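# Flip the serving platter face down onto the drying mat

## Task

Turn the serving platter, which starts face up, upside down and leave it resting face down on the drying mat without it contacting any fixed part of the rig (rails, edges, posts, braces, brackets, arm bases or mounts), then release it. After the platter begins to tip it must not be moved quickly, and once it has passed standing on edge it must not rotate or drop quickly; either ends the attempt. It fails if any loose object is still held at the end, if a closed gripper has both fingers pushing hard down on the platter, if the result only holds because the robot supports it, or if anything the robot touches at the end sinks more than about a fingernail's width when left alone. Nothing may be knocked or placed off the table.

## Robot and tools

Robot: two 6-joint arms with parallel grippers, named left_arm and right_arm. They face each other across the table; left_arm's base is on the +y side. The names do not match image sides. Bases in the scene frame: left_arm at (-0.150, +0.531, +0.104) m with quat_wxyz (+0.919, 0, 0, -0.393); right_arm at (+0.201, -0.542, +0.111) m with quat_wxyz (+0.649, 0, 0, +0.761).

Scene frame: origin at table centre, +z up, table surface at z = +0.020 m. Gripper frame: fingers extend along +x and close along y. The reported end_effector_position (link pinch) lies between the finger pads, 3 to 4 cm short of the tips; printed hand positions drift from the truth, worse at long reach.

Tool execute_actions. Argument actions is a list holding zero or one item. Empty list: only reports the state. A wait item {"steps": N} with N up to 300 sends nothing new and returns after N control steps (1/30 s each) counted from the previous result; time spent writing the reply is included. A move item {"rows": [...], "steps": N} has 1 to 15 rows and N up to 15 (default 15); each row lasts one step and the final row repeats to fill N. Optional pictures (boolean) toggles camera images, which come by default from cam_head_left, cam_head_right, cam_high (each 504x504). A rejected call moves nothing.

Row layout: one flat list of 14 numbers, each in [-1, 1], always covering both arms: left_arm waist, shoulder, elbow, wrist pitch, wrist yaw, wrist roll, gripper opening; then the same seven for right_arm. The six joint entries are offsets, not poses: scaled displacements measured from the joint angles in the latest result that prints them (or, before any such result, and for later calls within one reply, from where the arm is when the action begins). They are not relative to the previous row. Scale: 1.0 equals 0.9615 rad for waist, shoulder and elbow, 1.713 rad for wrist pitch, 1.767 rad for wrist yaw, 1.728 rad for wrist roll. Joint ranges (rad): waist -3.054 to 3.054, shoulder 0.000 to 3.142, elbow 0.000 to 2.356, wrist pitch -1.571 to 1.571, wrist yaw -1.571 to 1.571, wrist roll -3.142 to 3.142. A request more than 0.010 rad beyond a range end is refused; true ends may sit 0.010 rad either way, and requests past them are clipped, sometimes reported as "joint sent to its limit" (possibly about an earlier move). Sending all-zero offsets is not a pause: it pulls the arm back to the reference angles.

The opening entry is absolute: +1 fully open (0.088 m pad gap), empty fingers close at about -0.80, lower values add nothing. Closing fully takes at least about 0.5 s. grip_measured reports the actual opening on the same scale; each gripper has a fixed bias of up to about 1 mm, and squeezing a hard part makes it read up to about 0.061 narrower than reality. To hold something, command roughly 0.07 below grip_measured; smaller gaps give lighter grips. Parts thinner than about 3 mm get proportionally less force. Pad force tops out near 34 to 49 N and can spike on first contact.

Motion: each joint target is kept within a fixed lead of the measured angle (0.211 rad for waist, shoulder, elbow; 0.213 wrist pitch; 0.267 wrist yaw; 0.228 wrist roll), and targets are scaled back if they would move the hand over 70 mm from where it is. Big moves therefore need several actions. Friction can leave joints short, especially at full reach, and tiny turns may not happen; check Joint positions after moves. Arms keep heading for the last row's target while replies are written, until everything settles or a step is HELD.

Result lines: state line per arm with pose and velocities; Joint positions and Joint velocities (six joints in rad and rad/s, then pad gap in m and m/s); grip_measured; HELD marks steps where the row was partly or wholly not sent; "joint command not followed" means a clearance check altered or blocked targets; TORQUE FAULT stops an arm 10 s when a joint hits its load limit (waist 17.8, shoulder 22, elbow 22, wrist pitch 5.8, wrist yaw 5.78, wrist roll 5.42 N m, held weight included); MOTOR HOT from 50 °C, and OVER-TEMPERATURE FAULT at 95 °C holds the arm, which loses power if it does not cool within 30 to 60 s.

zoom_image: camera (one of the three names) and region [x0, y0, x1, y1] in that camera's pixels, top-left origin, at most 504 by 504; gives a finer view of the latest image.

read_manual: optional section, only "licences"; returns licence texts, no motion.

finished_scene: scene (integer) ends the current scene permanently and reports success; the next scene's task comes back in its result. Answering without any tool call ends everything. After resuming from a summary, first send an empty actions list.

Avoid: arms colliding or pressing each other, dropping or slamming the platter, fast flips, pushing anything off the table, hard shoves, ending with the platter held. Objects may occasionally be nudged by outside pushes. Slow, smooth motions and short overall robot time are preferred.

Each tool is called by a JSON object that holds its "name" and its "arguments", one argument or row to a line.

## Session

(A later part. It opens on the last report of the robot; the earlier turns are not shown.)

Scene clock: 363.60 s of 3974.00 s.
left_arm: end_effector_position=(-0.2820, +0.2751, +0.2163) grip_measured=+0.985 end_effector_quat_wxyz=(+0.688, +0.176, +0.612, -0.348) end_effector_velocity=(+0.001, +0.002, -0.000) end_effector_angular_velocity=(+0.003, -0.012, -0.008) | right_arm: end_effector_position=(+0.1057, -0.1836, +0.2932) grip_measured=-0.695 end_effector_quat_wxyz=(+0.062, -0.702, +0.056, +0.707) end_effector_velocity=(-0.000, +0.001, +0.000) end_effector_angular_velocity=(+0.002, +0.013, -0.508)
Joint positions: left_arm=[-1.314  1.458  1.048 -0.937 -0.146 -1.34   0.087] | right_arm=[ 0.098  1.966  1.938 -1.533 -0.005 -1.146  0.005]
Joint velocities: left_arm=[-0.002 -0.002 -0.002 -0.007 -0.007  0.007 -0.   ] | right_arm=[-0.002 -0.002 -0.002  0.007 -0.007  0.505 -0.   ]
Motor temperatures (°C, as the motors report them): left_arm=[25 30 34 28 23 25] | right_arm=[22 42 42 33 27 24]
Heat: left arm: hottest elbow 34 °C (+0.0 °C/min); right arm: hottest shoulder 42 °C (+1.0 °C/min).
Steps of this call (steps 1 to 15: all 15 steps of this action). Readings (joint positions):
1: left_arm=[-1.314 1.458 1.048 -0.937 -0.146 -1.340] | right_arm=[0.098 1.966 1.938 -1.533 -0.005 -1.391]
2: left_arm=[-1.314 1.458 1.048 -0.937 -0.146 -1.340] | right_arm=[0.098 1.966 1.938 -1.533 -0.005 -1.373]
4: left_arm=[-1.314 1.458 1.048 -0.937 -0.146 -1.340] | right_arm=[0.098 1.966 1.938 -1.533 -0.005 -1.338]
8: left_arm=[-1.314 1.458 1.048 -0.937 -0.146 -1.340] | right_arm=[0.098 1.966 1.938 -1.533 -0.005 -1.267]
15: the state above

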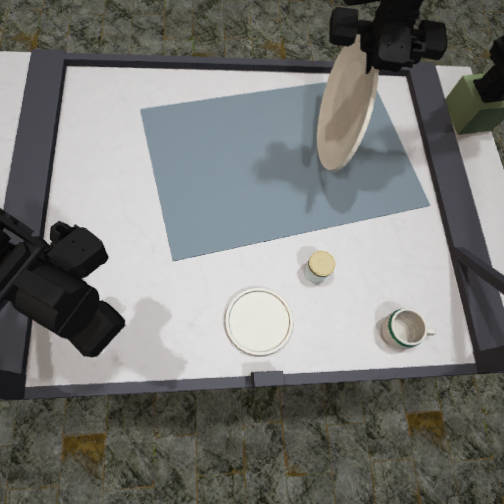

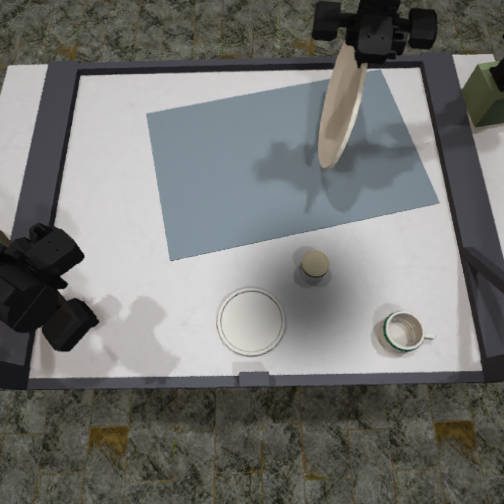

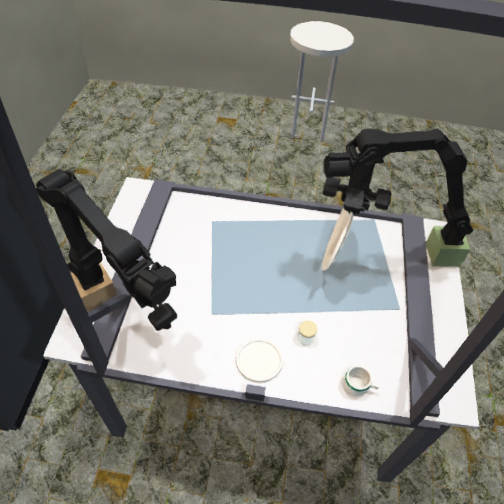

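{"name": "execute_actions", "arguments": {
  "actions": [
    {"rows": [[0,0,0,0,0,0,1,0,-0.03,0.05,0,0,0.05,-0.8],[0,0,0,0,0,0,1,0,-0.03,0.05,0,0,0.06,-0.8],[0,0,0,0,0,0,1,0,-0.03,0.05,0,0,0.07,-0.8],[0,0,0,0,0,0,1,0,-0.03,0.05,0,0,0.08,-0.8],[0,0,0,0,0,0,1,0,-0.03,0.05,0,0,0.09,-0.8],[0,0,0,0,0,0,1,0,-0.03,0.05,0,0,0.1,-0.8],[0,0,0,0,0,0,1,0,-0.03,0.05,0,0,0.11,-0.8],[0,0,0,0,0,0,1,0,-0.03,0.05,0,0,0.12,-0.8],[0,0,0,0,0,0,1,0,-0.03,0.05,0,0,0.13,-0.8],[0,0,0,0,0,0,1,0,-0.03,0.05,0,0,0.14,-0.8],[0,0,0,0,0,0,1,0,-0.03,0.05,0,0,0.15,-0.8],[0,0,0,0,0,0,1,0,-0.03,0.05,0,0,0.16,-0.8],[0,0,0,0,0,0,1,0,-0.03,0.05,0,0,0.17,-0.8],[0,0,0,0,0,0,1,0,-0.03,0.05,0,0,0.18,-0.8],[0,0,0,0,0,0,1,0,-0.03,0.05,0,0,0.19,-0.8]]}
  ],
  "pictures": false
}}

{"name": "execute_actions", "arguments": {
  "actions": [
    {"rows": [[0,0,0,0,0,0,1,0,-0.03,0.05,0,0,0.05,-0.8],[0,0,0,0,0,0,1,0,-0.03,0.05,0,0,0.06,-0.8],[0,0,0,0,0,0,1,0,-0.03,0.05,0,0,0.07,-0.8],[0,0,0,0,0,0,1,0,-0.03,0.05,0,0,0.08,-0.8],[0,0,0,0,0,0,1,0,-0.03,0.05,0,0,0.09,-0.8],[0,0,0,0,0,0,1,0,-0.03,0.05,0,0,0.1,-0.8],[0,0,0,0,0,0,1,0,-0.03,0.05,0,0,0.11,-0.8],[0,0,0,0,0,0,1,0,-0.03,0.05,0,0,0.12,-0.8],[0,0,0,0,0,0,1,0,-0.03,0.05,0,0,0.13,-0.8],[0,0,0,0,0,0,1,0,-0.03,0.05,0,0,0.14,-0.8],[0,0,0,0,0,0,1,0,-0.03,0.05,0,0,0.15,-0.8],[0,0,0,0,0,0,1,0,-0.03,0.05,0,0,0.16,-0.8],[0,0,0,0,0,0,1,0,-0.03,0.05,0,0,0.17,-0.8],[0,0,0,0,0,0,1,0,-0.03,0.05,0,0,0.18,-0.8],[0,0,0,0,0,0,1,0,-0.03,0.05,0,0,0.19,-0.8]]}
  ],
  "pictures": false
}}

{"name": "execute_actions", "arguments": {
  "actions": [
    {"rows": [[0,0,0,0,0,0,1,0,-0.03,0.05,0,0,0.05,-0.8],[0,0,0,0,0,0,1,0,-0.03,0.05,0,0,0.06,-0.8],[0,0,0,0,0,0,1,0,-0.03,0.05,0,0,0.07,-0.8],[0,0,0,0,0,0,1,0,-0.03,0.05,0,0,0.08,-0.8],[0,0,0,0,0,0,1,0,-0.03,0.05,0,0,0.09,-0.8],[0,0,0,0,0,0,1,0,-0.03,0.05,0,0,0.1,-0.8],[0,0,0,0,0,0,1,0,-0.03,0.05,0,0,0.11,-0.8],[0,0,0,0,0,0,1,0,-0.03,0.05,0,0,0.12,-0.8],[0,0,0,0,0,0,1,0,-0.03,0.05,0,0,0.13,-0.8],[0,0,0,0,0,0,1,0,-0.03,0.05,0,0,0.14,-0.8],[0,0,0,0,0,0,1,0,-0.03,0.05,0,0,0.15,-0.8],[0,0,0,0,0,0,1,0,-0.03,0.05,0,0,0.16,-0.8],[0,0,0,0,0,0,1,0,-0.03,0.05,0,0,0.17,-0.8],[0,0,0,0,0,0,1,0,-0.03,0.05,0,0,0.18,-0.8],[0,0,0,0,0,0,1,0,-0.03,0.05,0,0,0.19,-0.8]]}
  ],
  "pictures": false
}}

{"name": "execute_actions", "arguments": {
  "actions": [
    {"rows": [[0,0,0,0,0,0,1,0,-0.03,0.05,0,0,0.05,-0.8],[0,0,0,0,0,0,1,0,-0.03,0.05,0,0,0.06,-0.8],[0,0,0,0,0,0,1,0,-0.03,0.05,0,0,0.07,-0.8],[0,0,0,0,0,0,1,0,-0.03,0.05,0,0,0.08,-0.8],[0,0,0,0,0,0,1,0,-0.03,0.05,0,0,0.09,-0.8],[0,0,0,0,0,0,1,0,-0.03,0.05,0,0,0.1,-0.8],[0,0,0,0,0,0,1,0,-0.03,0.05,0,0,0.11,-0.8],[0,0,0,0,0,0,1,0,-0.03,0.05,0,0,0.12,-0.8],[0,0,0,0,0,0,1,0,-0.03,0.05,0,0,0.13,-0.8],[0,0,0,0,0,0,1,0,-0.03,0.05,0,0,0.14,-0.8],[0,0,0,0,0,0,1,0,-0.03,0.05,0,0,0.15,-0.8],[0,0,0,0,0,0,1,0,-0.03,0.05,0,0,0.16,-0.8],[0,0,0,0,0,0,1,0,-0.03,0.05,0,0,0.17,-0.8],[0,0,0,0,0,0,1,0,-0.03,0.05,0,0,0.18,-0.8],[0,0,0,0,0,0,1,0,-0.03,0.05,0,0,0.19,-0.8]]}
  ],
  "pictures": true
}}

{"name": "execute_actions", "arguments": {
  "actions": [
    {"rows": [[0,0,0,0,0,0,1,0,-0.03,0.05,0,0,0.05,-0.8],[0,0,0,0,0,0,1,0,-0.03,0.05,0,0,0.06,-0.8],[0,0,0,0,0,0,1,0,-0.03,0.05,0,0,0.07,-0.8],[0,0,0,0,0,0,1,0,-0.03,0.05,0,0,0.08,-0.8],[0,0,0,0,0,0,1,0,-0.03,0.05,0,0,0.09,-0.8],[0,0,0,0,0,0,1,0,-0.03,0.05,0,0,0.1,-0.8],[0,0,0,0,0,0,1,0,-0.03,0.05,0,0,0.11,-0.8],[0,0,0,0,0,0,1,0,-0.03,0.05,0,0,0.12,-0.8],[0,0,0,0,0,0,1,0,-0.03,0.05,0,0,0.13,-0.8],[0,0,0,0,0,0,1,0,-0.03,0.05,0,0,0.14,-0.8],[0,0,0,0,0,0,1,0,-0.03,0.05,0,0,0.15,-0.8],[0,0,0,0,0,0,1,0,-0.03,0.05,0,0,0.16,-0.8],[0,0,0,0,0,0,1,0,-0.03,0.05,0,0,0.17,-0.8],[0,0,0,0,0,0,1,0,-0.03,0.05,0,0,0.18,-0.8],[0,0,0,0,0,0,1,0,-0.03,0.05,0,0,0.19,-0.8]]}
  ],
  "pictures": false
}}

{"name": "execute_actions", "arguments": {
  "actions": [
    {"rows": [[0,0,0,0,0,0,1,0,-0.03,0.05,0,0,0.05,-0.8],[0,0,0,0,0,0,1,0,-0.03,0.05,0,0,0.06,-0.8],[0,0,0,0,0,0,1,0,-0.03,0.05,0,0,0.07,-0.8],[0,0,0,0,0,0,1,0,-0.03,0.05,0,0,0.08,-0.8],[0,0,0,0,0,0,1,0,-0.03,0.05,0,0,0.09,-0.8],[0,0,0,0,0,0,1,0,-0.03,0.05,0,0,0.1,-0.8],[0,0,0,0,0,0,1,0,-0.03,0.05,0,0,0.11,-0.8],[0,0,0,0,0,0,1,0,-0.03,0.05,0,0,0.12,-0.8],[0,0,0,0,0,0,1,0,-0.03,0.05,0,0,0.13,-0.8],[0,0,0,0,0,0,1,0,-0.03,0.05,0,0,0.14,-0.8],[0,0,0,0,0,0,1,0,-0.03,0.05,0,0,0.15,-0.8],[0,0,0,0,0,0,1,0,-0.03,0.05,0,0,0.16,-0.8],[0,0,0,0,0,0,1,0,-0.03,0.05,0,0,0.17,-0.8],[0,0,0,0,0,0,1,0,-0.03,0.05,0,0,0.18,-0.8],[0,0,0,0,0,0,1,0,-0.03,0.05,0,0,0.19,-0.8]]}
  ],
  "pictures": false
}}

{"name": "execute_actions", "arguments": {
  "actions": [
    {"rows": [[0,0,0,0,0,0,1,0,-0.03,0.05,0,0,0.05,-0.8],[0,0,0,0,0,0,1,0,-0.03,0.05,0,0,0.06,-0.8],[0,0,0,0,0,0,1,0,-0.03,0.05,0,0,0.07,-0.8],[0,0,0,0,0,0,1,0,-0.03,0.05,0,0,0.08,-0.8],[0,0,0,0,0,0,1,0,-0.03,0.05,0,0,0.09,-0.8],[0,0,0,0,0,0,1,0,-0.03,0.05,0,0,0.1,-0.8],[0,0,0,0,0,0,1,0,-0.03,0.05,0,0,0.11,-0.8],[0,0,0,0,0,0,1,0,-0.03,0.05,0,0,0.12,-0.8],[0,0,0,0,0,0,1,0,-0.03,0.05,0,0,0.13,-0.8],[0,0,0,0,0,0,1,0,-0.03,0.05,0,0,0.14,-0.8],[0,0,0,0,0,0,1,0,-0.03,0.05,0,0,0.15,-0.8],[0,0,0,0,0,0,1,0,-0.03,0.05,0,0,0.16,-0.8],[0,0,0,0,0,0,1,0,-0.03,0.05,0,0,0.17,-0.8],[0,0,0,0,0,0,1,0,-0.03,0.05,0,0,0.18,-0.8],[0,0,0,0,0,0,1,0,-0.03,0.05,0,0,0.19,-0.8]]}
  ],
  "pictures": false
}}

{"name": "execute_actions", "arguments": {
  "actions": [
    {"rows": [[0,0,0,0,0,0,1,0,-0.03,0.05,0,0,0.05,-0.8],[0,0,0,0,0,0,1,0,-0.03,0.05,0,0,0.06,-0.8],[0,0,0,0,0,0,1,0,-0.03,0.05,0,0,0.07,-0.8],[0,0,0,0,0,0,1,0,-0.03,0.05,0,0,0.08,-0.8],[0,0,0,0,0,0,1,0,-0.03,0.05,0,0,0.09,-0.8],[0,0,0,0,0,0,1,0,-0.03,0.05,0,0,0.1,-0.8],[0,0,0,0,0,0,1,0,-0.03,0.05,0,0,0.11,-0.8],[0,0,0,0,0,0,1,0,-0.03,0.05,0,0,0.12,-0.8],[0,0,0,0,0,0,1,0,-0.03,0.05,0,0,0.13,-0.8],[0,0,0,0,0,0,1,0,-0.03,0.05,0,0,0.14,-0.8],[0,0,0,0,0,0,1,0,-0.03,0.05,0,0,0.15,-0.8],[0,0,0,0,0,0,1,0,-0.03,0.05,0,0,0.16,-0.8],[0,0,0,0,0,0,1,0,-0.03,0.05,0,0,0.17,-0.8],[0,0,0,0,0,0,1,0,-0.03,0.05,0,0,0.18,-0.8],[0,0,0,0,0,0,1,0,-0.03,0.05,0,0,0.19,-0.8]]}
  ],
  "pictures": false
}}

{"name": "execute_actions", "arguments": {
  "actions": [
    {"rows": [[0,0,0,0,0,0,1,0,-0.03,0.05,0,0,0.05,-0.8],[0,0,0,0,0,0,1,0,-0.03,0.05,0,0,0.06,-0.8],[0,0,0,0,0,0,1,0,-0.03,0.05,0,0,0.07,-0.8],[0,0,0,0,0,0,1,0,-0.03,0.05,0,0,0.08,-0.8],[0,0,0,0,0,0,1,0,-0.03,0.05,0,0,0.09,-0.8],[0,0,0,0,0,0,1,0,-0.03,0.05,0,0,0.1,-0.8],[0,0,0,0,0,0,1,0,-0.03,0.05,0,0,0.11,-0.8],[0,0,0,0,0,0,1,0,-0.03,0.05,0,0,0.12,-0.8],[0,0,0,0,0,0,1,0,-0.03,0.05,0,0,0.13,-0.8],[0,0,0,0,0,0,1,0,-0.03,0.05,0,0,0.14,-0.8],[0,0,0,0,0,0,1,0,-0.03,0.05,0,0,0.15,-0.8],[0,0,0,0,0,0,1,0,-0.03,0.05,0,0,0.16,-0.8],[0,0,0,0,0,0,1,0,-0.03,0.05,0,0,0.17,-0.8],[0,0,0,0,0,0,1,0,-0.03,0.05,0,0,0.18,-0.8],[0,0,0,0,0,0,1,0,-0.03,0.05,0,0,0.19,-0.8]]}
  ],
  "pictures": false
}}

{"name": "execute_actions", "arguments": {
  "actions": [
    {"rows": [[0,0,0,0,0,0,1,0,-0.03,0.05,0,0,0.05,-0.8],[0,0,0,0,0,0,1,0,-0.03,0.05,0,0,0.06,-0.8],[0,0,0,0,0,0,1,0,-0.03,0.05,0,0,0.07,-0.8],[0,0,0,0,0,0,1,0,-0.03,0.05,0,0,0.08,-0.8],[0,0,0,0,0,0,1,0,-0.03,0.05,0,0,0.09,-0.8],[0,0,0,0,0,0,1,0,-0.03,0.05,0,0,0.1,-0.8],[0,0,0,0,0,0,1,0,-0.03,0.05,0,0,0.11,-0.8],[0,0,0,0,0,0,1,0,-0.03,0.05,0,0,0.12,-0.8],[0,0,0,0,0,0,1,0,-0.03,0.05,0,0,0.13,-0.8],[0,0,0,0,0,0,1,0,-0.03,0.05,0,0,0.14,-0.8],[0,0,0,0,0,0,1,0,-0.03,0.05,0,0,0.15,-0.8],[0,0,0,0,0,0,1,0,-0.03,0.05,0,0,0.16,-0.8],[0,0,0,0,0,0,1,0,-0.03,0.05,0,0,0.17,-0.8],[0,0,0,0,0,0,1,0,-0.03,0.05,0,0,0.18,-0.8],[0,0,0,0,0,0,1,0,-0.03,0.05,0,0,0.19,-0.8]]}
  ],
  "pictures": false
}}

{"name": "execute_actions", "arguments": {
  "actions": [
    {"steps": 12}
  ]
}}

Scene clock: 415.93 s of 3974.00 s.
left_arm: end_effector_position=(-0.2820, +0.2751, +0.2163) grip_measured=+0.985 end_effector_quat_wxyz=(+0.688, +0.176, +0.612, -0.348) end_effector_velocity=(-0.000, -0.001, +0.000) end_effector_angular_velocity=(-0.010, -0.000, +0.006) | right_arm: end_effector_position=(+0.1056, -0.1835, +0.2934) grip_measured=-0.695 end_effector_quat_wxyz=(+0.154, -0.688, +0.148, +0.694) end_effector_velocity=(+0.000, -0.002, +0.000) end_effector_angular_velocity=(-0.012, +0.010, -0.493)
Joint positions: left_arm=[-1.314  1.458  1.048 -0.937 -0.146 -1.34   0.087] | right_arm=[ 0.098  1.966  1.939 -1.533 -0.005 -0.883  0.005]
Joint velocities: left_arm=[-0.002 -0.002 -0.002  0.007 -0.007 -0.007 -0.   ] | right_arm=[-0.002 -0.002 -0.002 -0.007 -0.007  0.491 -0.   ]
Motor temperatures (°C, as the motors report them): left_arm=[25 30 35 28 23 25] | right_arm=[22 51 46 29 27 24]
Heat: left arm: hottest elbow 35 °C (+1.0 °C/min); right arm: hottest shoulder 51 °C (+10.1 °C/min). Fold the right arm in close to its base before you think long.
MOTOR HOT: a motor of the right arm reached 50 °C. Now the hottest motor of the right arm, joint 2 (shoulder), reports 51 °C. The temperature limit of the motors' drives, at which the controller stops that arm, is 95 °C. To cool a motor, set the load down, stop pushing, or move to a pose that needs little force.
Steps of this call (steps 1 to 30: the robot went on to your last target; steps 31 to 90: nothing new was sent; then 48.83 s passed at rest; steps 91 to 105: all 15 steps of this action). Readings (joint positions):
91: left_arm=[-1.314 1.458 1.048 -0.937 -0.146 -1.340] | right_arm=[0.098 1.966 1.938 -1.533 -0.005 -1.079]
92: left_arm=[-1.314 1.458 1.048 -0.937 -0.146 -1.340] | right_arm=[0.098 1.966 1.938 -1.533 -0.005 -1.074]
94: left_arm=[-1.314 1.458 1.048 -0.937 -0.146 -1.340] | right_arm=[0.098 1.966 1.939 -1.533 -0.005 -1.053]
98: left_arm=[-1.314 1.458 1.048 -0.937 -0.146 -1.340] | right_arm=[0.098 1.966 1.939 -1.533 -0.005 -0.997]
105: the state above

Scene clock: 416.43 s of 3974.00 s.
left_arm: end_effector_position=(-0.2820, +0.2751, +0.2163) grip_measured=+0.985 end_effector_quat_wxyz=(+0.688, +0.176, +0.612, -0.348) end_effector_velocity=(+0.005, +0.003, -0.001) end_effector_angular_velocity=(+0.007, -0.028, +0.009) | right_arm: end_effector_position=(+0.1056, -0.1833, +0.2937) grip_measured=-0.695 end_effector_quat_wxyz=(+0.243, -0.661, +0.237, +0.669) end_effector_velocity=(-0.000, +0.001, +0.000) end_effector_angular_velocity=(+0.001, +0.014, -0.508)
Joint positions: left_arm=[-1.314  1.458  1.048 -0.937 -0.146 -1.34   0.087] | right_arm=[ 0.098  1.966  1.94  -1.533 -0.005 -0.621  0.005]
Joint velocities: left_arm=[-0.002 -0.002 -0.002 -0.022 -0.022 -0.007  0.   ] | right_arm=[-0.002 -0.002 -0.002  0.007 -0.007  0.505 -0.   ]
Motor temperatures (°C, as the motors report them): left_arm=[25 30 35 28 23 25] | right_arm=[22 51 46 29 27 24]
Heat: left arm: hottest elbow 35 °C (+1.0 °C/min); right arm: hottest shoulder 51 °C (+10.1 °C/min). Fold the right arm in close to its base before you think long.
MOTOR HOT: still on. Now the hottest motor of the right arm, joint 2 (shoulder), reports 51 °C; a drive's own limit is 95 °C.
Steps of this call (steps 1 to 15: all 15 steps of this action). Readings (joint positions):
1: left_arm=[-1.314 1.458 1.048 -0.937 -0.146 -1.340] | right_arm=[0.098 1.966 1.939 -1.533 -0.005 -0.866]
2: left_arm=[-1.314 1.458 1.048 -0.937 -0.146 -1.340] | right_arm=[0.098 1.966 1.939 -1.533 -0.005 -0.848]
4: left_arm=[-1.314 1.458 1.048 -0.937 -0.146 -1.340] | right_arm=[0.098 1.966 1.940 -1.533 -0.005 -0.812]
8: left_arm=[-1.314 1.458 1.048 -0.937 -0.146 -1.340] | right_arm=[0.098 1.966 1.940 -1.533 -0.005 -0.743]
15: the state above

Scene clock: 416.93 s of 3974.00 s.
left_arm: end_effector_position=(-0.2820, +0.2751, +0.2163) grip_measured=+0.985 end_effector_quat_wxyz=(+0.688, +0.176, +0.612, -0.348) end_effector_velocity=(+0.001, +0.001, +0.001) end_effector_angular_velocity=(-0.002, -0.005, +0.006) | right_arm: end_effector_position=(+0.1054, -0.1831, +0.2941) grip_measured=-0.695 end_effector_quat_wxyz=(+0.327, -0.623, +0.323, +0.633) end_effector_velocity=(-0.002, +0.005, -0.000) end_effector_angular_velocity=(+0.015, +0.018, -0.493)
Joint positions: left_arm=[-1.314  1.458  1.048 -0.937 -0.146 -1.34   0.087] | right_arm=[ 0.098  1.966  1.942 -1.533 -0.005 -0.359  0.005]
Joint velocities: left_arm=[-0.002 -0.002  0.002 -0.007 -0.007 -0.007 -0.   ] | right_arm=[-0.002  0.002  0.002  0.022 -0.007  0.491 -0.   ]
Motor temperatures (°C, as the motors report them): left_arm=[25 30 35 28 23 25] | right_arm=[22 51 46 29 27 24]
Heat: left arm: hottest elbow 35 °C (+1.0 °C/min); right arm: hottest shoulder 51 °C (+10.1 °C/min). Fold the right arm in close to its base before you think long.
MOTOR HOT: still on. Now the hottest motor of the right arm, joint 2 (shoulder), reports 51 °C; a drive's own limit is 95 °C.
Steps of this call (steps 1 to 15: all 15 steps of this action). Readings (joint positions):
1: left_arm=[-1.314 1.458 1.048 -0.937 -0.146 -1.340] | right_arm=[0.098 1.966 1.940 -1.533 -0.005 -0.604]
2: left_arm=[-1.314 1.458 1.048 -0.937 -0.146 -1.340] | right_arm=[0.098 1.966 1.941 -1.533 -0.005 -0.586]
4: left_arm=[-1.314 1.458 1.048 -0.937 -0.146 -1.340] | right_arm=[0.098 1.966 1.941 -1.533 -0.005 -0.550]
8: left_arm=[-1.314 1.458 1.048 -0.937 -0.146 -1.340] | right_arm=[0.098 1.966 1.942 -1.533 -0.005 -0.481]
15: the state above

Scene clock: 417.43 s of 3974.00 s.
left_arm: end_effector_position=(-0.2820, +0.2751, +0.2163) grip_measured=+0.985 end_effector_quat_wxyz=(+0.688, +0.176, +0.612, -0.348) end_effector_velocity=(+0.001, +0.002, -0.000) end_effector_angular_velocity=(+0.002, -0.008, +0.006) | right_arm: end_effector_position=(+0.1053, -0.1828, +0.2946) grip_measured=-0.695 end_effector_quat_wxyz=(+0.406, -0.575, +0.402, +0.586) end_effector_velocity=(+0.001, +0.002, -0.001) end_effector_angular_velocity=(-0.004, +0.015, -0.513)
Joint positions: left_arm=[-1.314  1.458  1.048 -0.937 -0.146 -1.34   0.087] | right_arm=[ 0.098  1.966  1.944 -1.533 -0.006 -0.097  0.005]
Joint velocities: left_arm=[-0.002 -0.002 -0.002 -0.007 -0.007 -0.007 -0.   ] | right_arm=[-0.007  0.002 -0.002  0.007 -0.007  0.505 -0.   ]
Motor temperatures (°C, as the motors report them): left_arm=[25 30 35 28 23 25] | right_arm=[22 51 46 29 27 24]
Heat: left arm: hottest elbow 35 °C (+1.0 °C/min); right arm: hottest shoulder 51 °C (+10.1 °C/min). Fold the right arm in close to its base before you think long.
MOTOR HOT: still on. Now the hottest motor of the right arm, joint 2 (shoulder), reports 51 °C; a drive's own limit is 95 °C.
Steps of this call (steps 1 to 15: all 15 steps of this action). Readings (joint positions):
1: left_arm=[-1.314 1.458 1.048 -0.937 -0.146 -1.340] | right_arm=[0.098 1.966 1.942 -1.533 -0.005 -0.342]
2: left_arm=[-1.314 1.458 1.048 -0.937 -0.146 -1.340] | right_arm=[0.098 1.966 1.942 -1.533 -0.005 -0.324]
4: left_arm=[-1.314 1.458 1.048 -0.937 -0.146 -1.340] | right_arm=[0.098 1.966 1.943 -1.533 -0.005 -0.289]
8: left_arm=[-1.314 1.458 1.048 -0.937 -0.146 -1.340] | right_arm=[0.098 1.966 1.944 -1.533 -0.006 -0.219]
15: the state above

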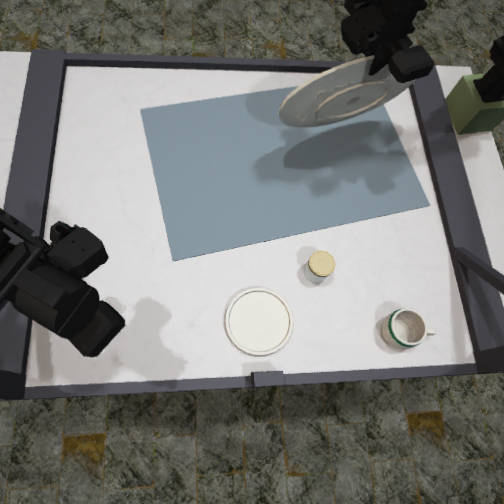

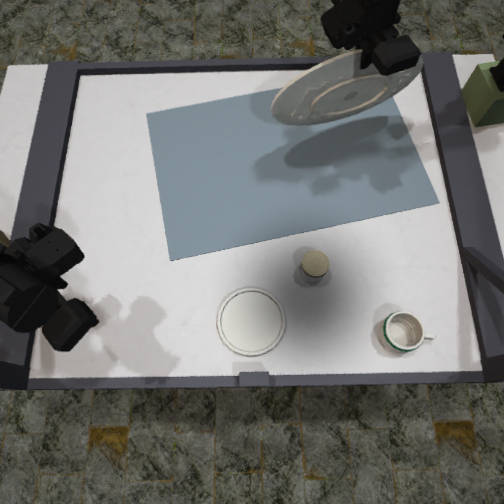

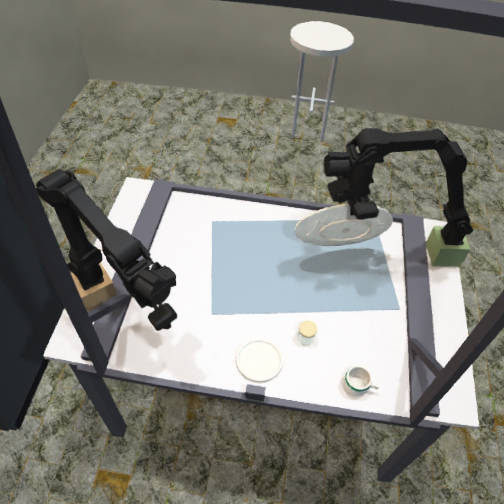

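Scene clock: 417.93 s of 3974.00 s.
left_arm: end_effector_position=(-0.2820, +0.2751, +0.2163) grip_measured=+0.985 end_effector_quat_wxyz=(+0.688, +0.176, +0.612, -0.348) end_effector_velocity=(-0.001, -0.001, +0.000) end_effector_angular_velocity=(-0.003, +0.012, +0.008) | right_arm: end_effector_position=(+0.1051, -0.1824, +0.2953) grip_measured=-0.695 end_effector_quat_wxyz=(+0.478, -0.516, +0.474, +0.529) end_effector_velocity=(+0.000, -0.002, +0.000) end_effector_angular_velocity=(-0.015, +0.014, -0.537)
Joint positions: left_arm=[-1.314  1.458  1.048 -0.937 -0.146 -1.34   0.087] | right_arm=[ 0.098  1.966  1.947 -1.533 -0.006  0.164  0.005]
Joint velocities: left_arm=[ 0.002 -0.002 -0.002  0.007  0.007 -0.007 -0.   ] | right_arm=[-0.002 -0.002 -0.002 -0.007 -0.007  0.535  0.   ]
Motor temperatures (°C, as the motors report them): left_arm=[25 30 35 28 23 25] | right_arm=[22 51 46 29 27 24]
Heat: left arm: hottest elbow 35 °C (+1.0 °C/min); right arm: hottest shoulder 51 °C (+10.1 °C/min). Fold the right arm in close to its base before you think long.
MOTOR HOT: still on. Now the hottest motor of the right arm, joint 2 (shoulder), reports 51 °C; a drive's own limit is 95 °C.
Steps of this call (steps 1 to 15: all 15 steps of this action). Readings (joint positions):
1: left_arm=[-1.314 1.458 1.048 -0.937 -0.146 -1.340] | right_arm=[0.098 1.966 1.944 -1.533 -0.006 -0.080]
2: left_arm=[-1.314 1.458 1.048 -0.937 -0.146 -1.340] | right_arm=[0.098 1.966 1.945 -1.533 -0.006 -0.062]
4: left_arm=[-1.314 1.458 1.048 -0.937 -0.146 -1.340] | right_arm=[0.098 1.966 1.945 -1.533 -0.006 -0.027]
8: left_arm=[-1.314 1.458 1.048 -0.937 -0.146 -1.340] | right_arm=[0.098 1.966 1.947 -1.533 -0.006 0.043]
15: the state above

Scene clock: 418.43 s of 3974.00 s.
left_arm: end_effector_position=(-0.2820, +0.2751, +0.2163) grip_measured=+0.985 end_effector_quat_wxyz=(+0.688, +0.176, +0.612, -0.348) end_effector_velocity=(+0.003, -0.000, +0.001) end_effector_angular_velocity=(-0.009, -0.018, +0.009) | right_arm: end_effector_position=(+0.1050, -0.1818, +0.2962) grip_measured=-0.695 end_effector_quat_wxyz=(+0.542, -0.448, +0.539, +0.464) end_effector_velocity=(-0.002, -0.003, +0.000) end_effector_angular_velocity=(-0.019, +0.030, -0.522)
Joint positions: left_arm=[-1.314  1.458  1.048 -0.937 -0.146 -1.34   0.087] | right_arm=[ 0.098  1.966  1.95  -1.533 -0.006  0.426  0.005]
Joint velocities: left_arm=[-0.002 -0.002  0.002 -0.007 -0.022 -0.007 -0.   ] | right_arm=[-0.002 -0.002 -0.002 -0.007 -0.022  0.52   0.   ]
Motor temperatures (°C, as the motors report them): left_arm=[25 30 35 28 23 25] | right_arm=[22 51 46 29 27 24]
Heat: left arm: hottest elbow 35 °C (+1.0 °C/min); right arm: hottest shoulder 51 °C (+10.1 °C/min). Fold the right arm in close to its base before you think long.
MOTOR HOT: still on. Now the hottest motor of the right arm, joint 2 (shoulder), reports 51 °C; a drive's own limit is 95 °C.
Steps of this call (steps 1 to 15: all 15 steps of this action). Readings (joint positions):
1: left_arm=[-1.314 1.458 1.048 -0.937 -0.146 -1.340] | right_arm=[0.098 1.966 1.947 -1.533 -0.006 0.182]
2: left_arm=[-1.314 1.458 1.048 -0.937 -0.146 -1.340] | right_arm=[0.098 1.966 1.948 -1.533 -0.006 0.200]
4: left_arm=[-1.314 1.458 1.048 -0.937 -0.146 -1.340] | right_arm=[0.098 1.966 1.948 -1.533 -0.006 0.235]
8: left_arm=[-1.314 1.458 1.048 -0.937 -0.146 -1.340] | right_arm=[0.098 1.966 1.950 -1.533 -0.006 0.305]
15: the state above

Scene clock: 418.93 s of 3974.00 s.
left_arm: end_effector_position=(-0.2820, +0.2751, +0.2163) grip_measured=+0.985 end_effector_quat_wxyz=(+0.688, +0.176, +0.612, -0.348) end_effector_velocity=(+0.005, -0.000, +0.000) end_effector_angular_velocity=(-0.005, -0.020, +0.014) | right_arm: end_effector_position=(+0.1048, -0.1811, +0.2970) grip_measured=-0.695 end_effector_quat_wxyz=(+0.596, -0.372, +0.594, +0.391) end_effector_velocity=(+0.003, -0.002, +0.000) end_effector_angular_velocity=(-0.012, +0.003, -0.508)
Joint positions: left_arm=[-1.314  1.458  1.048 -0.937 -0.146 -1.34   0.087] | right_arm=[ 0.098  1.966  1.954 -1.532 -0.006  0.688  0.005]
Joint velocities: left_arm=[ 0.002 -0.002 -0.002 -0.007 -0.022 -0.007 -0.   ] | right_arm=[-0.002 -0.002 -0.002 -0.007  0.007  0.505 -0.   ]
Motor temperatures (°C, as the motors report them): left_arm=[25 30 35 28 23 25] | right_arm=[22 51 46 29 27 24]
Heat: left arm: hottest elbow 35 °C (+1.0 °C/min); right arm: hottest shoulder 51 °C (+9.1 °C/min). Fold the right arm in close to its base before you think long.
MOTOR HOT: still on. Now the hottest motor of the right arm, joint 2 (shoulder), reports 51 °C; a drive's own limit is 95 °C.
Steps of this call (steps 1 to 15: all 15 steps of this action). Readings (joint positions):
1: left_arm=[-1.314 1.458 1.048 -0.937 -0.146 -1.340] | right_arm=[0.098 1.966 1.950 -1.533 -0.006 0.444]
2: left_arm=[-1.314 1.458 1.048 -0.937 -0.146 -1.340] | right_arm=[0.098 1.966 1.951 -1.533 -0.006 0.462]
4: left_arm=[-1.314 1.458 1.048 -0.937 -0.146 -1.340] | right_arm=[0.098 1.966 1.952 -1.533 -0.006 0.497]
8: left_arm=[-1.314 1.458 1.048 -0.937 -0.146 -1.340] | right_arm=[0.098 1.966 1.953 -1.532 -0.006 0.567]
15: the state above

Scene clock: 419.43 s of 3974.00 s.
left_arm: end_effector_position=(-0.2820, +0.2751, +0.2163) grip_measured=+0.985 end_effector_quat_wxyz=(+0.688, +0.176, +0.612, -0.348) end_effector_velocity=(+0.003, +0.004, -0.001) end_effector_angular_velocity=(+0.015, -0.016, +0.006) | right_arm: end_effector_position=(+0.1045, -0.1802, +0.2980) grip_measured=-0.695 end_effector_quat_wxyz=(+0.640, -0.289, +0.640, +0.312) end_effector_velocity=(+0.003, -0.002, -0.001) end_effector_angular_velocity=(-0.017, +0.005, -0.523)
Joint positions: left_arm=[-1.314  1.458  1.048 -0.937 -0.146 -1.34   0.087] | right_arm=[ 0.098  1.966  1.957 -1.531 -0.006  0.95   0.005]
Joint velocities: left_arm=[-0.002 -0.002 -0.002 -0.022 -0.007 -0.007 -0.   ] | right_arm=[-0.002 -0.002 -0.007 -0.007  0.007  0.52   0.   ]
Motor temperatures (°C, as the motors report them): left_arm=[25 30 35 28 23 25] | right_arm=[22 51 46 29 27 24]
Heat: left arm: hottest elbow 35 °C (+1.0 °C/min); right arm: hottest shoulder 51 °C (+9.0 °C/min). Fold the right arm in close to its base before you think long.
MOTOR HOT: still on. Now the hottest motor of the right arm, joint 2 (shoulder), reports 51 °C; a drive's own limit is 95 °C.
Steps of this call (steps 1 to 15: all 15 steps of this action). Readings (joint positions):
1: left_arm=[-1.314 1.458 1.048 -0.937 -0.146 -1.340] | right_arm=[0.098 1.966 1.954 -1.532 -0.006 0.706]
2: left_arm=[-1.314 1.458 1.048 -0.937 -0.146 -1.340] | right_arm=[0.098 1.966 1.954 -1.532 -0.006 0.723]
4: left_arm=[-1.314 1.458 1.048 -0.937 -0.146 -1.340] | right_arm=[0.098 1.966 1.955 -1.532 -0.006 0.759]
8: left_arm=[-1.314 1.458 1.048 -0.937 -0.146 -1.340] | right_arm=[0.098 1.966 1.957 -1.531 -0.006 0.828]
15: the state above

Scene clock: 419.93 s of 3974.00 s.
left_arm: end_effector_position=(-0.2820, +0.2751, +0.2163) grip_measured=+0.985 end_effector_quat_wxyz=(+0.688, +0.176, +0.612, -0.348) end_effector_velocity=(+0.001, +0.002, -0.000) end_effector_angular_velocity=(+0.002, -0.008, +0.006) | right_arm: end_effector_position=(+0.1043, -0.1794, +0.2990) grip_measured=-0.695 end_effector_quat_wxyz=(+0.672, -0.201, +0.675, +0.227) end_effector_velocity=(+0.000, -0.002, +0.000) end_effector_angular_velocity=(-0.017, +0.023, -0.522)
Joint positions: left_arm=[-1.314  1.458  1.048 -0.937 -0.146 -1.34   0.087] | right_arm=[ 0.098  1.966  1.961 -1.53  -0.006  1.212  0.005]
Joint velocities: left_arm=[-0.002 -0.002 -0.002 -0.007 -0.007 -0.007 -0.   ] | right_arm=[-0.002 -0.002 -0.002 -0.007 -0.007  0.52  -0.   ]
Motor temperatures (°C, as the motors report them): left_arm=[25 30 35 28 23 25] | right_arm=[22 51 46 29 27 24]
Heat: left arm: hottest elbow 35 °C (+1.0 °C/min); right arm: hottest shoulder 51 °C (+9.1 °C/min). Fold the right arm in close to its base before you think long.
MOTOR HOT: still on. Now the hottest motor of the right arm, joint 2 (shoulder), reports 51 °C; a drive's own limit is 95 °C.
Steps of this call (steps 1 to 15: all 15 steps of this action). Readings (joint positions):
1: left_arm=[-1.314 1.458 1.048 -0.937 -0.146 -1.340] | right_arm=[0.098 1.966 1.958 -1.531 -0.006 0.968]
2: left_arm=[-1.314 1.458 1.048 -0.937 -0.146 -1.340] | right_arm=[0.098 1.966 1.958 -1.531 -0.006 0.986]
4: left_arm=[-1.314 1.458 1.048 -0.937 -0.146 -1.340] | right_arm=[0.098 1.966 1.959 -1.531 -0.006 1.021]
8: left_arm=[-1.314 1.458 1.048 -0.937 -0.146 -1.340] | right_arm=[0.098 1.966 1.961 -1.530 -0.006 1.090]
15: the state above

Scene clock: 420.43 s of 3974.00 s.
left_arm: end_effector_position=(-0.2820, +0.2751, +0.2163) grip_measured=+0.985 end_effector_quat_wxyz=(+0.688, +0.176, +0.612, -0.348) end_effector_velocity=(+0.003, +0.004, +0.000) end_effector_angular_velocity=(+0.011, -0.013, +0.006) | right_arm: end_effector_position=(+0.1041, -0.1786, +0.3000) grip_measured=-0.695 end_effector_quat_wxyz=(+0.693, -0.110, +0.699, +0.139) end_effector_velocity=(-0.000, +0.001, +0.000) end_effector_angular_velocity=(-0.003, +0.028, -0.507)
Joint positions: left_arm=[-1.314  1.458  1.048 -0.937 -0.146 -1.34   0.087] | right_arm=[ 0.098  1.966  1.965 -1.529 -0.006  1.473  0.005]
Joint velocities: left_arm=[-0.002 -0.007 -0.002 -0.022 -0.007 -0.007 -0.   ] | right_arm=[-0.002 -0.002 -0.002  0.007 -0.007  0.505 -0.   ]
Motor temperatures (°C, as the motors report them): left_arm=[25 30 35 28 23 25] | right_arm=[22 51 46 29 27 24]
Heat: left arm: hottest elbow 35 °C (+1.0 °C/min); right arm: hottest shoulder 51 °C (+9.0 °C/min). Fold the right arm in close to its base before you think long.
MOTOR HOT: still on. Now the hottest motor of the right arm, joint 2 (shoulder), reports 51 °C; a drive's own limit is 95 °C.
Steps of this call (steps 1 to 15: all 15 steps of this action). Readings (joint positions):
1: left_arm=[-1.314 1.458 1.048 -0.937 -0.146 -1.340] | right_arm=[0.098 1.966 1.962 -1.530 -0.006 1.229]
2: left_arm=[-1.314 1.458 1.048 -0.937 -0.146 -1.340] | right_arm=[0.098 1.966 1.962 -1.530 -0.006 1.247]
4: left_arm=[-1.314 1.458 1.048 -0.937 -0.146 -1.340] | right_arm=[0.098 1.966 1.963 -1.530 -0.006 1.283]
8: left_arm=[-1.314 1.458 1.048 -0.937 -0.146 -1.340] | right_arm=[0.098 1.966 1.965 -1.529 -0.006 1.352]
15: the state above

Scene clock: 420.83 s of 3974.00 s.
left_arm: end_effector_position=(-0.2820, +0.2751, +0.2163) grip_measured=+0.985 end_effector_quat_wxyz=(+0.688, +0.176, +0.612, -0.348) end_effector_velocity=(-0.000, -0.001, +0.002) end_effector_angular_velocity=(-0.014, +0.002, +0.006) | right_arm: end_effector_position=(+0.1041, -0.1786, +0.3000) grip_measured=-0.695 end_effector_quat_wxyz=(+0.696, -0.089, +0.703, +0.117) end_effector_velocity=(+0.003, -0.002, -0.001) end_effector_angular_velocity=(-0.010, -0.010, -0.010)
Joint positions: left_arm=[-1.314  1.458  1.048 -0.937 -0.146 -1.34   0.087] | right_arm=[ 0.098  1.966  1.965 -1.529 -0.006  1.535  0.005]
Joint velocities: left_arm=[-0.002 -0.007 -0.002  0.007 -0.007 -0.007 -0.   ] | right_arm=[-0.002 -0.002 -0.007 -0.007  0.007  0.007 -0.   ]
Motor temperatures (°C, as the motors report them): left_arm=[25 30 35 28 23 25] | right_arm=[22 51 46 29 27 24]
Heat: left arm: hottest elbow 35 °C (+1.0 °C/min); right arm: hottest shoulder 51 °C (+9.1 °C/min). Fold the right arm in close to its base before you think long.
MOTOR HOT: still on. Now the hottest motor of the right arm, joint 2 (shoulder), reports 51 °C; a drive's own limit is 95 °C.
Steps of this call (steps 1 to 12: the robot went on to your last target). Readings (joint positions):
1: left_arm=[-1.314 1.458 1.048 -0.937 -0.146 -1.340] | right_arm=[0.098 1.966 1.965 -1.529 -0.006 1.489]
2: left_arm=[-1.314 1.458 1.048 -0.937 -0.146 -1.340] | right_arm=[0.098 1.966 1.965 -1.529 -0.006 1.501]
4: left_arm=[-1.314 1.458 1.048 -0.937 -0.146 -1.340] | right_arm=[0.098 1.966 1.965 -1.529 -0.006 1.515]
8: left_arm=[-1.314 1.458 1.048 -0.937 -0.146 -1.340] | right_arm=[0.098 1.966 1.965 -1.529 -0.006 1.529]
12: the state above

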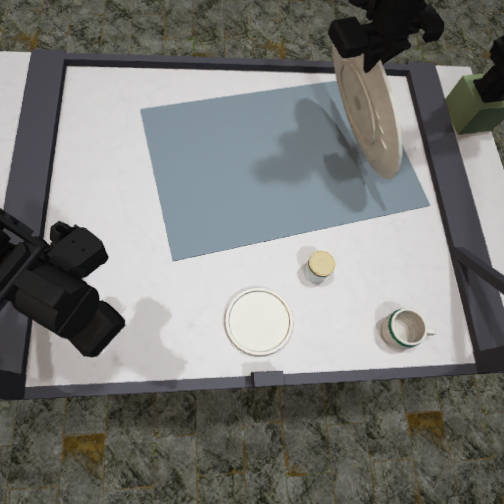

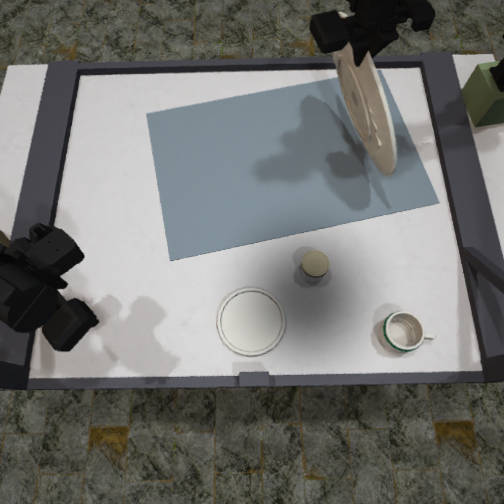

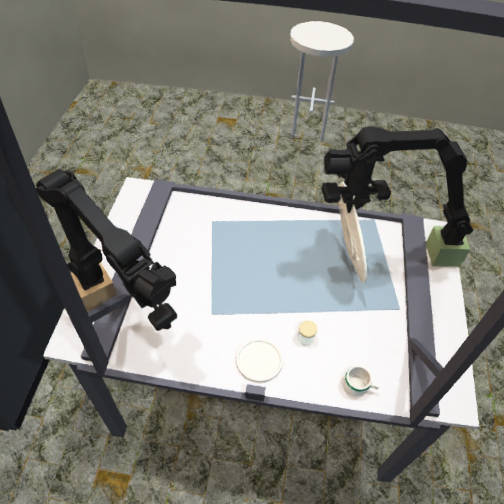

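{"name": "execute_actions", "arguments": {
  "actions": [
    {"rows": [[0,0,0,0,0,0,1,0.005,-0.04,0.032,0.009,0,0,-0.8],[0,0,0,0,0,0,1,0.007,-0.04,0.029,0.016,0,0,-0.8],[0,0,0,0,0,0,1,0.009,-0.04,0.027,0.022,0,0,-0.8],[0,0,0,0,0,0,1,0.011,-0.04,0.024,0.029,0,0,-0.8],[0,0,0,0,0,0,1,0.013,-0.04,0.021,0.035,0,0,-0.8],[0,0,0,0,0,0,1,0.015,-0.04,0.018,0.042,0,0,-0.8],[0,0,0,0,0,0,1,0.017,-0.04,0.015,0.048,0,0,-0.8],[0,0,0,0,0,0,1,0.019,-0.04,0.013,0.055,0,0,-0.8],[0,0,0,0,0,0,1,0.021,-0.04,0.01,0.061,0,0,-0.8],[0,0,0,0,0,0,1,0.023,-0.04,0.007,0.068,0,0,-0.8],[0,0,0,0,0,0,1,0.025,-0.04,0.004,0.074,0,0,-0.8],[0,0,0,0,0,0,1,0.025,-0.04,0.001,0.081,0,0,-0.8],[0,0,0,0,0,0,1,0.025,-0.04,-0.001,0.087,0,0,-0.8],[0,0,0,0,0,0,1,0.025,-0.04,-0.004,0.094,0,0,-0.8],[0,0,0,0,0,0,1,0.025,-0.04,-0.007,0.1,0,0,-0.8]]}
  ],
  "pictures": false
}}

{"name": "execute_actions", "arguments": {
  "actions": [
    {"rows": [[0,0,0,0,0,0,1,0,-0.045,0.021,0.039,0,0,-0.8],[0,0,0,0,0,0,1,0,-0.045,0.018,0.045,0,0,-0.8],[0,0,0,0,0,0,1,0,-0.045,0.015,0.052,0,0,-0.8],[0,0,0,0,0,0,1,0,-0.045,0.012,0.058,0,0,-0.8],[0,0,0,0,0,0,1,0,-0.045,0.009,0.065,0,0,-0.8],[0,0,0,0,0,0,1,0,-0.045,0.005,0.072,0,0,-0.8],[0,0,0,0,0,0,1,0,-0.045,0.002,0.078,0,0,-0.8],[0,0,0,0,0,0,1,0,-0.045,-0.001,0.085,0,0,-0.8],[0,0,0,0,0,0,1,0,-0.045,-0.004,0.091,0,0,-0.8],[0,0,0,0,0,0,1,0,-0.045,-0.007,0.098,0,0,-0.8],[0,0,0,0,0,0,1,0,-0.045,-0.01,0.105,0,0,-0.8],[0,0,0,0,0,0,1,0,-0.045,-0.013,0.111,0,0,-0.8],[0,0,0,0,0,0,1,0,-0.045,-0.016,0.118,0,0,-0.8],[0,0,0,0,0,0,1,0,-0.045,-0.019,0.124,0,0,-0.8],[0,0,0,0,0,0,1,0,-0.045,-0.022,0.131,0,0,-0.8]]}
  ],
  "pictures": false
}}

{"name": "execute_actions", "arguments": {
  "actions": [
    {"rows": [[0,0,0,0,0,0,1,0,-0.05,0.016,0.043,0,0,-0.8],[0,0,0,0,0,0,1,0,-0.05,0.01,0.052,0,0,-0.8],[0,0,0,0,0,0,1,0,-0.05,0.003,0.06,0,0,-0.8],[0,0,0,0,0,0,1,0,-0.05,-0.003,0.068,0,0,-0.8],[0,0,0,0,0,0,1,0,-0.05,-0.01,0.077,0,0,-0.8],[0,0,0,0,0,0,1,0,-0.05,-0.017,0.085,0,0,-0.8],[0,0,0,0,0,0,1,0,-0.05,-0.023,0.093,0,0,-0.8],[0,0,0,0,0,0,1,0,-0.05,-0.03,0.101,0,0,-0.8],[0,0,0,0,0,0,1,0,-0.05,-0.036,0.11,0,0,-0.8],[0,0,0,0,0,0,1,0,-0.05,-0.043,0.118,0,0,-0.8],[0,0,0,0,0,0,1,0,-0.05,-0.05,0.126,0,0,-0.8],[0,0,0,0,0,0,1,0,-0.05,-0.056,0.135,0,0,-0.8],[0,0,0,0,0,0,1,0,-0.05,-0.063,0.143,0,0,-0.8],[0,0,0,0,0,0,1,0,-0.05,-0.069,0.151,0,0,-0.8],[0,0,0,0,0,0,1,0,-0.05,-0.076,0.16,0,0,-0.8]]}
  ],
  "pictures": false
}}

{"name": "execute_actions", "arguments": {
  "actions": [
    {"rows": [[0,0,0,0,0,0,1,0,-0.055,0.005,0.055,0,0,-0.8],[0,0,0,0,0,0,1,0,-0.055,-0.004,0.065,0,0,-0.8],[0,0,0,0,0,0,1,0,-0.055,-0.013,0.075,0,0,-0.8],[0,0,0,0,0,0,1,0,-0.055,-0.022,0.085,0,0,-0.8],[0,0,0,0,0,0,1,0,-0.055,-0.031,0.095,0,0,-0.8],[0,0,0,0,0,0,1,0,-0.055,-0.04,0.105,0,0,-0.8],[0,0,0,0,0,0,1,0,-0.055,-0.049,0.115,0,0,-0.8],[0,0,0,0,0,0,1,0,-0.055,-0.058,0.125,0,0,-0.8],[0,0,0,0,0,0,1,0,-0.055,-0.067,0.135,0,0,-0.8],[0,0,0,0,0,0,1,0,-0.055,-0.076,0.145,0,0,-0.8],[0,0,0,0,0,0,1,0,-0.055,-0.085,0.155,0,0,-0.8],[0,0,0,0,0,0,1,0,-0.055,-0.094,0.165,0,0,-0.8],[0,0,0,0,0,0,1,0,-0.055,-0.103,0.175,0,0,-0.8],[0,0,0,0,0,0,1,0,-0.055,-0.112,0.185,0,0,-0.8],[0,0,0,0,0,0,1,0,-0.055,-0.121,0.195,0,0,-0.8]]}
  ],
  "pictures": false
}}

{"name": "execute_actions", "arguments": {
  "actions": [
    {"steps": 12}
  ]
}}

Scene clock: 461.03 s of 3974.00 s.
left_arm: end_effector_position=(-0.2820, +0.2751, +0.2163) grip_measured=+0.985 end_effector_quat_wxyz=(+0.688, +0.176, +0.612, -0.348) end_effector_velocity=(+0.002, +0.003, -0.002) end_effector_angular_velocity=(+0.007, -0.011, +0.006) | right_arm: end_effector_position=(+0.0897, -0.1563, +0.3001) grip_measured=-0.695 end_effector_quat_wxyz=(+0.688, -0.055, +0.705, +0.164) end_effector_velocity=(-0.026, +0.040, -0.017) end_effector_angular_velocity=(+0.179, +0.057, +0.040)
Joint positions: left_arm=[-1.314  1.458  1.048 -0.937 -0.146 -1.34   0.087] | right_arm=[ 0.119  1.966  1.956 -1.405 -0.006  1.537  0.005]
Joint velocities: left_arm=[-0.002 -0.002 -0.007 -0.007 -0.007 -0.007  0.   ] | right_arm=[ 0.032 -0.002 -0.1    0.286 -0.007 -0.007 -0.   ]
Motor temperatures (°C, as the motors report them): left_arm=[25 30 35 28 23 25] | right_arm=[22 54 47 28 27 24]
Heat: left arm: hottest elbow 35 °C (+0.0 °C/min); right arm: hottest shoulder 54 °C (+5.0 °C/min). Fold the right arm in close to its base before you think long.
MOTOR HOT: still on. Now the hottest motor of the right arm, joint 2 (shoulder), reports 54 °C; a drive's own limit is 95 °C.
Steps of this call (steps 1 to 30: the robot went on to your last target; steps 31 to 90: nothing new was sent; then 36.70 s passed at rest; steps 91 to 105: all 15 steps of this action). Readings (joint positions):
91: left_arm=[-1.314 1.458 1.048 -0.937 -0.146 -1.340] | right_arm=[0.098 1.966 1.965 -1.528 -0.006 1.538]
92: left_arm=[-1.314 1.458 1.048 -0.937 -0.146 -1.340] | right_arm=[0.098 1.966 1.965 -1.526 -0.006 1.538]
94: left_arm=[-1.314 1.458 1.048 -0.937 -0.146 -1.340] | right_arm=[0.099 1.966 1.965 -1.515 -0.006 1.538]
98: left_arm=[-1.314 1.458 1.048 -0.937 -0.146 -1.340] | right_arm=[0.105 1.966 1.965 -1.473 -0.006 1.538]
105: the state above

Scene clock: 461.53 s of 3974.00 s.
left_arm: end_effector_position=(-0.2820, +0.2751, +0.2163) grip_measured=+0.985 end_effector_quat_wxyz=(+0.688, +0.176, +0.612, -0.348) end_effector_velocity=(+0.003, +0.007, -0.000) end_effector_angular_velocity=(+0.023, -0.021, +0.001) | right_arm: end_effector_position=(+0.0809, -0.1273, +0.2992) grip_measured=-0.695 end_effector_quat_wxyz=(+0.676, -0.008, +0.706, +0.211) end_effector_velocity=(-0.013, +0.046, -0.013) end_effector_angular_velocity=(+0.198, +0.062, +0.007)
Joint positions: left_arm=[-1.314  1.458  1.048 -0.937 -0.146 -1.34   0.087] | right_arm=[ 0.12   1.966  1.926 -1.24  -0.006  1.537  0.005]
Joint velocities: left_arm=[-0.007 -0.002  0.002 -0.037 -0.007 -0.007 -0.   ] | right_arm=[-0.002 -0.002 -0.11   0.315 -0.007 -0.007 -0.   ]
Motor temperatures (°C, as the motors report them): left_arm=[25 30 35 28 23 25] | right_arm=[22 54 47 28 27 24]
Heat: left arm: hottest elbow 35 °C (+0.0 °C/min); right arm: hottest shoulder 54 °C (+5.0 °C/min). Fold the right arm in close to its base before you think long.
MOTOR HOT: still on. Now the hottest motor of the right arm, joint 2 (shoulder), reports 54 °C; a drive's own limit is 95 °C.
Steps of this call (steps 1 to 15: all 15 steps of this action). Readings (joint positions):
1: left_arm=[-1.314 1.458 1.048 -0.937 -0.146 -1.340] | right_arm=[0.119 1.966 1.954 -1.395 -0.006 1.537]
2: left_arm=[-1.314 1.458 1.048 -0.937 -0.146 -1.340] | right_arm=[0.120 1.966 1.953 -1.384 -0.006 1.537]
4: left_arm=[-1.314 1.458 1.048 -0.937 -0.146 -1.340] | right_arm=[0.120 1.966 1.951 -1.361 -0.006 1.537]
8: left_arm=[-1.314 1.458 1.048 -0.937 -0.146 -1.340] | right_arm=[0.120 1.966 1.948 -1.311 -0.006 1.537]
15: the state above

Scene clock: 462.03 s of 3974.00 s.
left_arm: end_effector_position=(-0.2820, +0.2751, +0.2163) grip_measured=+0.985 end_effector_quat_wxyz=(+0.688, +0.176, +0.612, -0.348) end_effector_velocity=(+0.001, +0.002, -0.000) end_effector_angular_velocity=(+0.002, -0.008, +0.006) | right_arm: end_effector_position=(+0.0731, -0.1001, +0.2905) grip_measured=-0.695 end_effector_quat_wxyz=(+0.664, +0.036, +0.703, +0.252) end_effector_velocity=(-0.009, +0.040, -0.038) end_effector_angular_velocity=(+0.171, +0.033, +0.015)
Joint positions: left_arm=[-1.314  1.458  1.048 -0.937 -0.146 -1.34   0.087] | right_arm=[ 0.12   1.966  1.853 -1.044 -0.006  1.537  0.005]
Joint velocities: left_arm=[-0.002 -0.002 -0.002 -0.007 -0.007 -0.007 -0.   ] | right_arm=[-0.002 -0.002 -0.217  0.388  0.007 -0.022 -0.   ]
Motor temperatures (°C, as the motors report them): left_arm=[25 30 35 28 23 25] | right_arm=[22 54 47 28 27 24]
Heat: left arm: hottest elbow 35 °C (+0.0 °C/min); right arm: hottest shoulder 54 °C (+5.0 °C/min). Fold the right arm in close to its base before you think long.
MOTOR HOT: still on. Now the hottest motor of the right arm, joint 2 (shoulder), reports 54 °C; a drive's own limit is 95 °C.
Steps of this call (steps 1 to 15: all 15 steps of this action). Readings (joint positions):
1: left_arm=[-1.314 1.458 1.048 -0.937 -0.146 -1.340] | right_arm=[0.120 1.966 1.923 -1.230 -0.006 1.537]
2: left_arm=[-1.314 1.458 1.048 -0.937 -0.146 -1.340] | right_arm=[0.120 1.966 1.920 -1.218 -0.006 1.537]
4: left_arm=[-1.314 1.458 1.048 -0.937 -0.146 -1.340] | right_arm=[0.120 1.966 1.914 -1.192 -0.006 1.537]
8: left_arm=[-1.314 1.458 1.048 -0.937 -0.146 -1.340] | right_arm=[0.120 1.966 1.899 -1.134 -0.006 1.537]
15: the state above

Scene clock: 462.53 s of 3974.00 s.
left_arm: end_effector_position=(-0.2820, +0.2751, +0.2163) grip_measured=+0.985 end_effector_quat_wxyz=(+0.688, +0.176, +0.612, -0.348) end_effector_velocity=(+0.003, +0.004, -0.001) end_effector_angular_velocity=(+0.015, -0.016, +0.006) | right_arm: end_effector_position=(+0.0657, -0.0740, +0.2759) grip_measured=-0.695 end_effector_quat_wxyz=(+0.647, +0.082, +0.698, +0.295) end_effector_velocity=(-0.011, +0.030, -0.055) end_effector_angular_velocity=(+0.152, +0.046, +0.013)
Joint positions: left_arm=[-1.314  1.458  1.048 -0.937 -0.146 -1.34   0.087] | right_arm=[ 0.12   1.966  1.743 -0.804 -0.006  1.537  0.005]
Joint velocities: left_arm=[-0.002 -0.002 -0.002 -0.022 -0.007 -0.007 -0.   ] | right_arm=[ 0.002  0.002 -0.286  0.447 -0.007 -0.007 -0.   ]
Motor temperatures (°C, as the motors report them): left_arm=[25 30 35 28 23 25] | right_arm=[22 54 47 28 27 24]
Heat: left arm: hottest elbow 35 °C (+0.0 °C/min); right arm: hottest shoulder 54 °C (+5.0 °C/min). Fold the right arm in close to its base before you think long.
MOTOR HOT: still on. Now the hottest motor of the right arm, joint 2 (shoulder), reports 54 °C; a drive's own limit is 95 °C.
Steps of this call (steps 1 to 15: all 15 steps of this action). Readings (joint positions):
1: left_arm=[-1.314 1.458 1.048 -0.937 -0.146 -1.340] | right_arm=[0.120 1.966 1.847 -1.031 -0.006 1.537]
2: left_arm=[-1.314 1.458 1.048 -0.937 -0.146 -1.340] | right_arm=[0.120 1.966 1.842 -1.016 -0.006 1.537]
4: left_arm=[-1.314 1.458 1.048 -0.937 -0.146 -1.340] | right_arm=[0.120 1.966 1.830 -0.986 -0.006 1.537]
8: left_arm=[-1.314 1.458 1.048 -0.937 -0.146 -1.340] | right_arm=[0.120 1.966 1.804 -0.916 -0.006 1.537]
15: the state above

Scene clock: 462.93 s of 3974.00 s.
left_arm: end_effector_position=(-0.2820, +0.2751, +0.2163) grip_measured=+0.985 end_effector_quat_wxyz=(+0.688, +0.176, +0.612, -0.348) end_effector_velocity=(+0.002, -0.001, -0.001) end_effector_angular_velocity=(-0.014, -0.011, +0.024) | right_arm: end_effector_position=(+0.0643, -0.0687, +0.2715) grip_measured=-0.695 end_effector_quat_wxyz=(+0.643, +0.092, +0.696, +0.304) end_effector_velocity=(+0.004, -0.004, -0.004) end_effector_angular_velocity=(-0.014, -0.014, -0.000)
Joint positions: left_arm=[-1.314  1.458  1.048 -0.937 -0.146 -1.34   0.087] | right_arm=[ 0.119  1.966  1.712 -0.743 -0.006  1.537  0.005]
Joint velocities: left_arm=[-0.002 -0.002 -0.007  0.007 -0.022 -0.022 -0.   ] | right_arm=[-0.002 -0.007 -0.017 -0.007  0.007 -0.007 -0.   ]
Motor temperatures (°C, as the motors report them): left_arm=[25 30 35 28 23 25] | right_arm=[22 55 47 28 27 24]
Heat: left arm: hottest elbow 35 °C (+0.0 °C/min); right arm: hottest shoulder 55 °C (+6.1 °C/min). Fold the right arm in close to its base before you think long.
MOTOR HOT: still on. Now the hottest motor of the right arm, joint 2 (shoulder), reports 55 °C; a drive's own limit is 95 °C.
Steps of this call (steps 1 to 12: the robot went on to your last target). Readings (joint positions):
1: left_arm=[-1.314 1.458 1.048 -0.937 -0.146 -1.340] | right_arm=[0.120 1.966 1.735 -0.790 -0.006 1.537]
2: left_arm=[-1.314 1.458 1.048 -0.937 -0.146 -1.340] | right_arm=[0.120 1.966 1.728 -0.778 -0.006 1.537]
4: left_arm=[-1.314 1.458 1.048 -0.937 -0.146 -1.340] | right_arm=[0.119 1.966 1.720 -0.764 -0.006 1.537]
8: left_arm=[-1.314 1.458 1.048 -0.937 -0.146 -1.340] | right_arm=[0.119 1.966 1.715 -0.748 -0.006 1.537]
12: the state above

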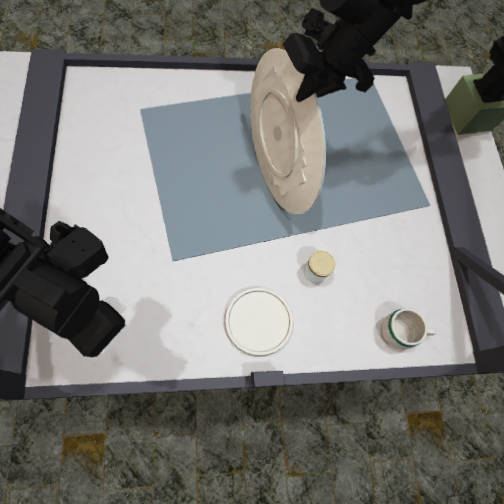

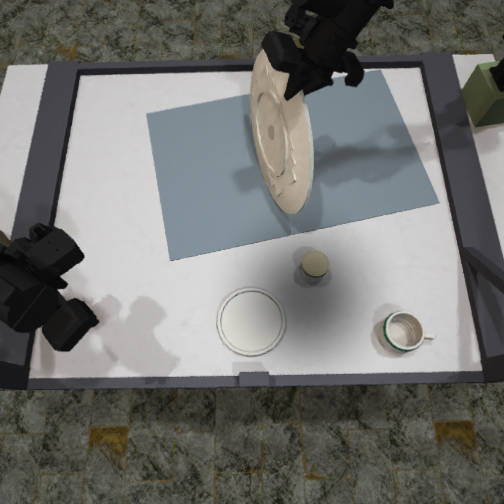

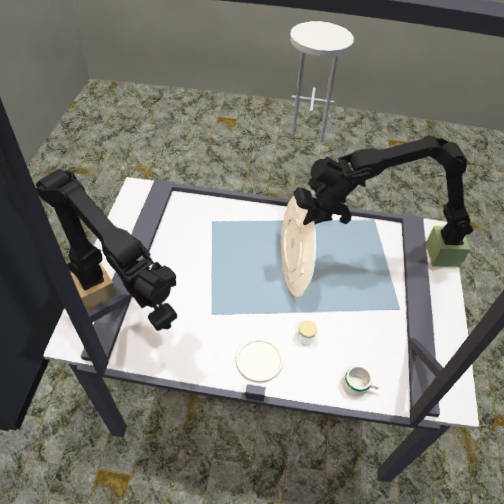

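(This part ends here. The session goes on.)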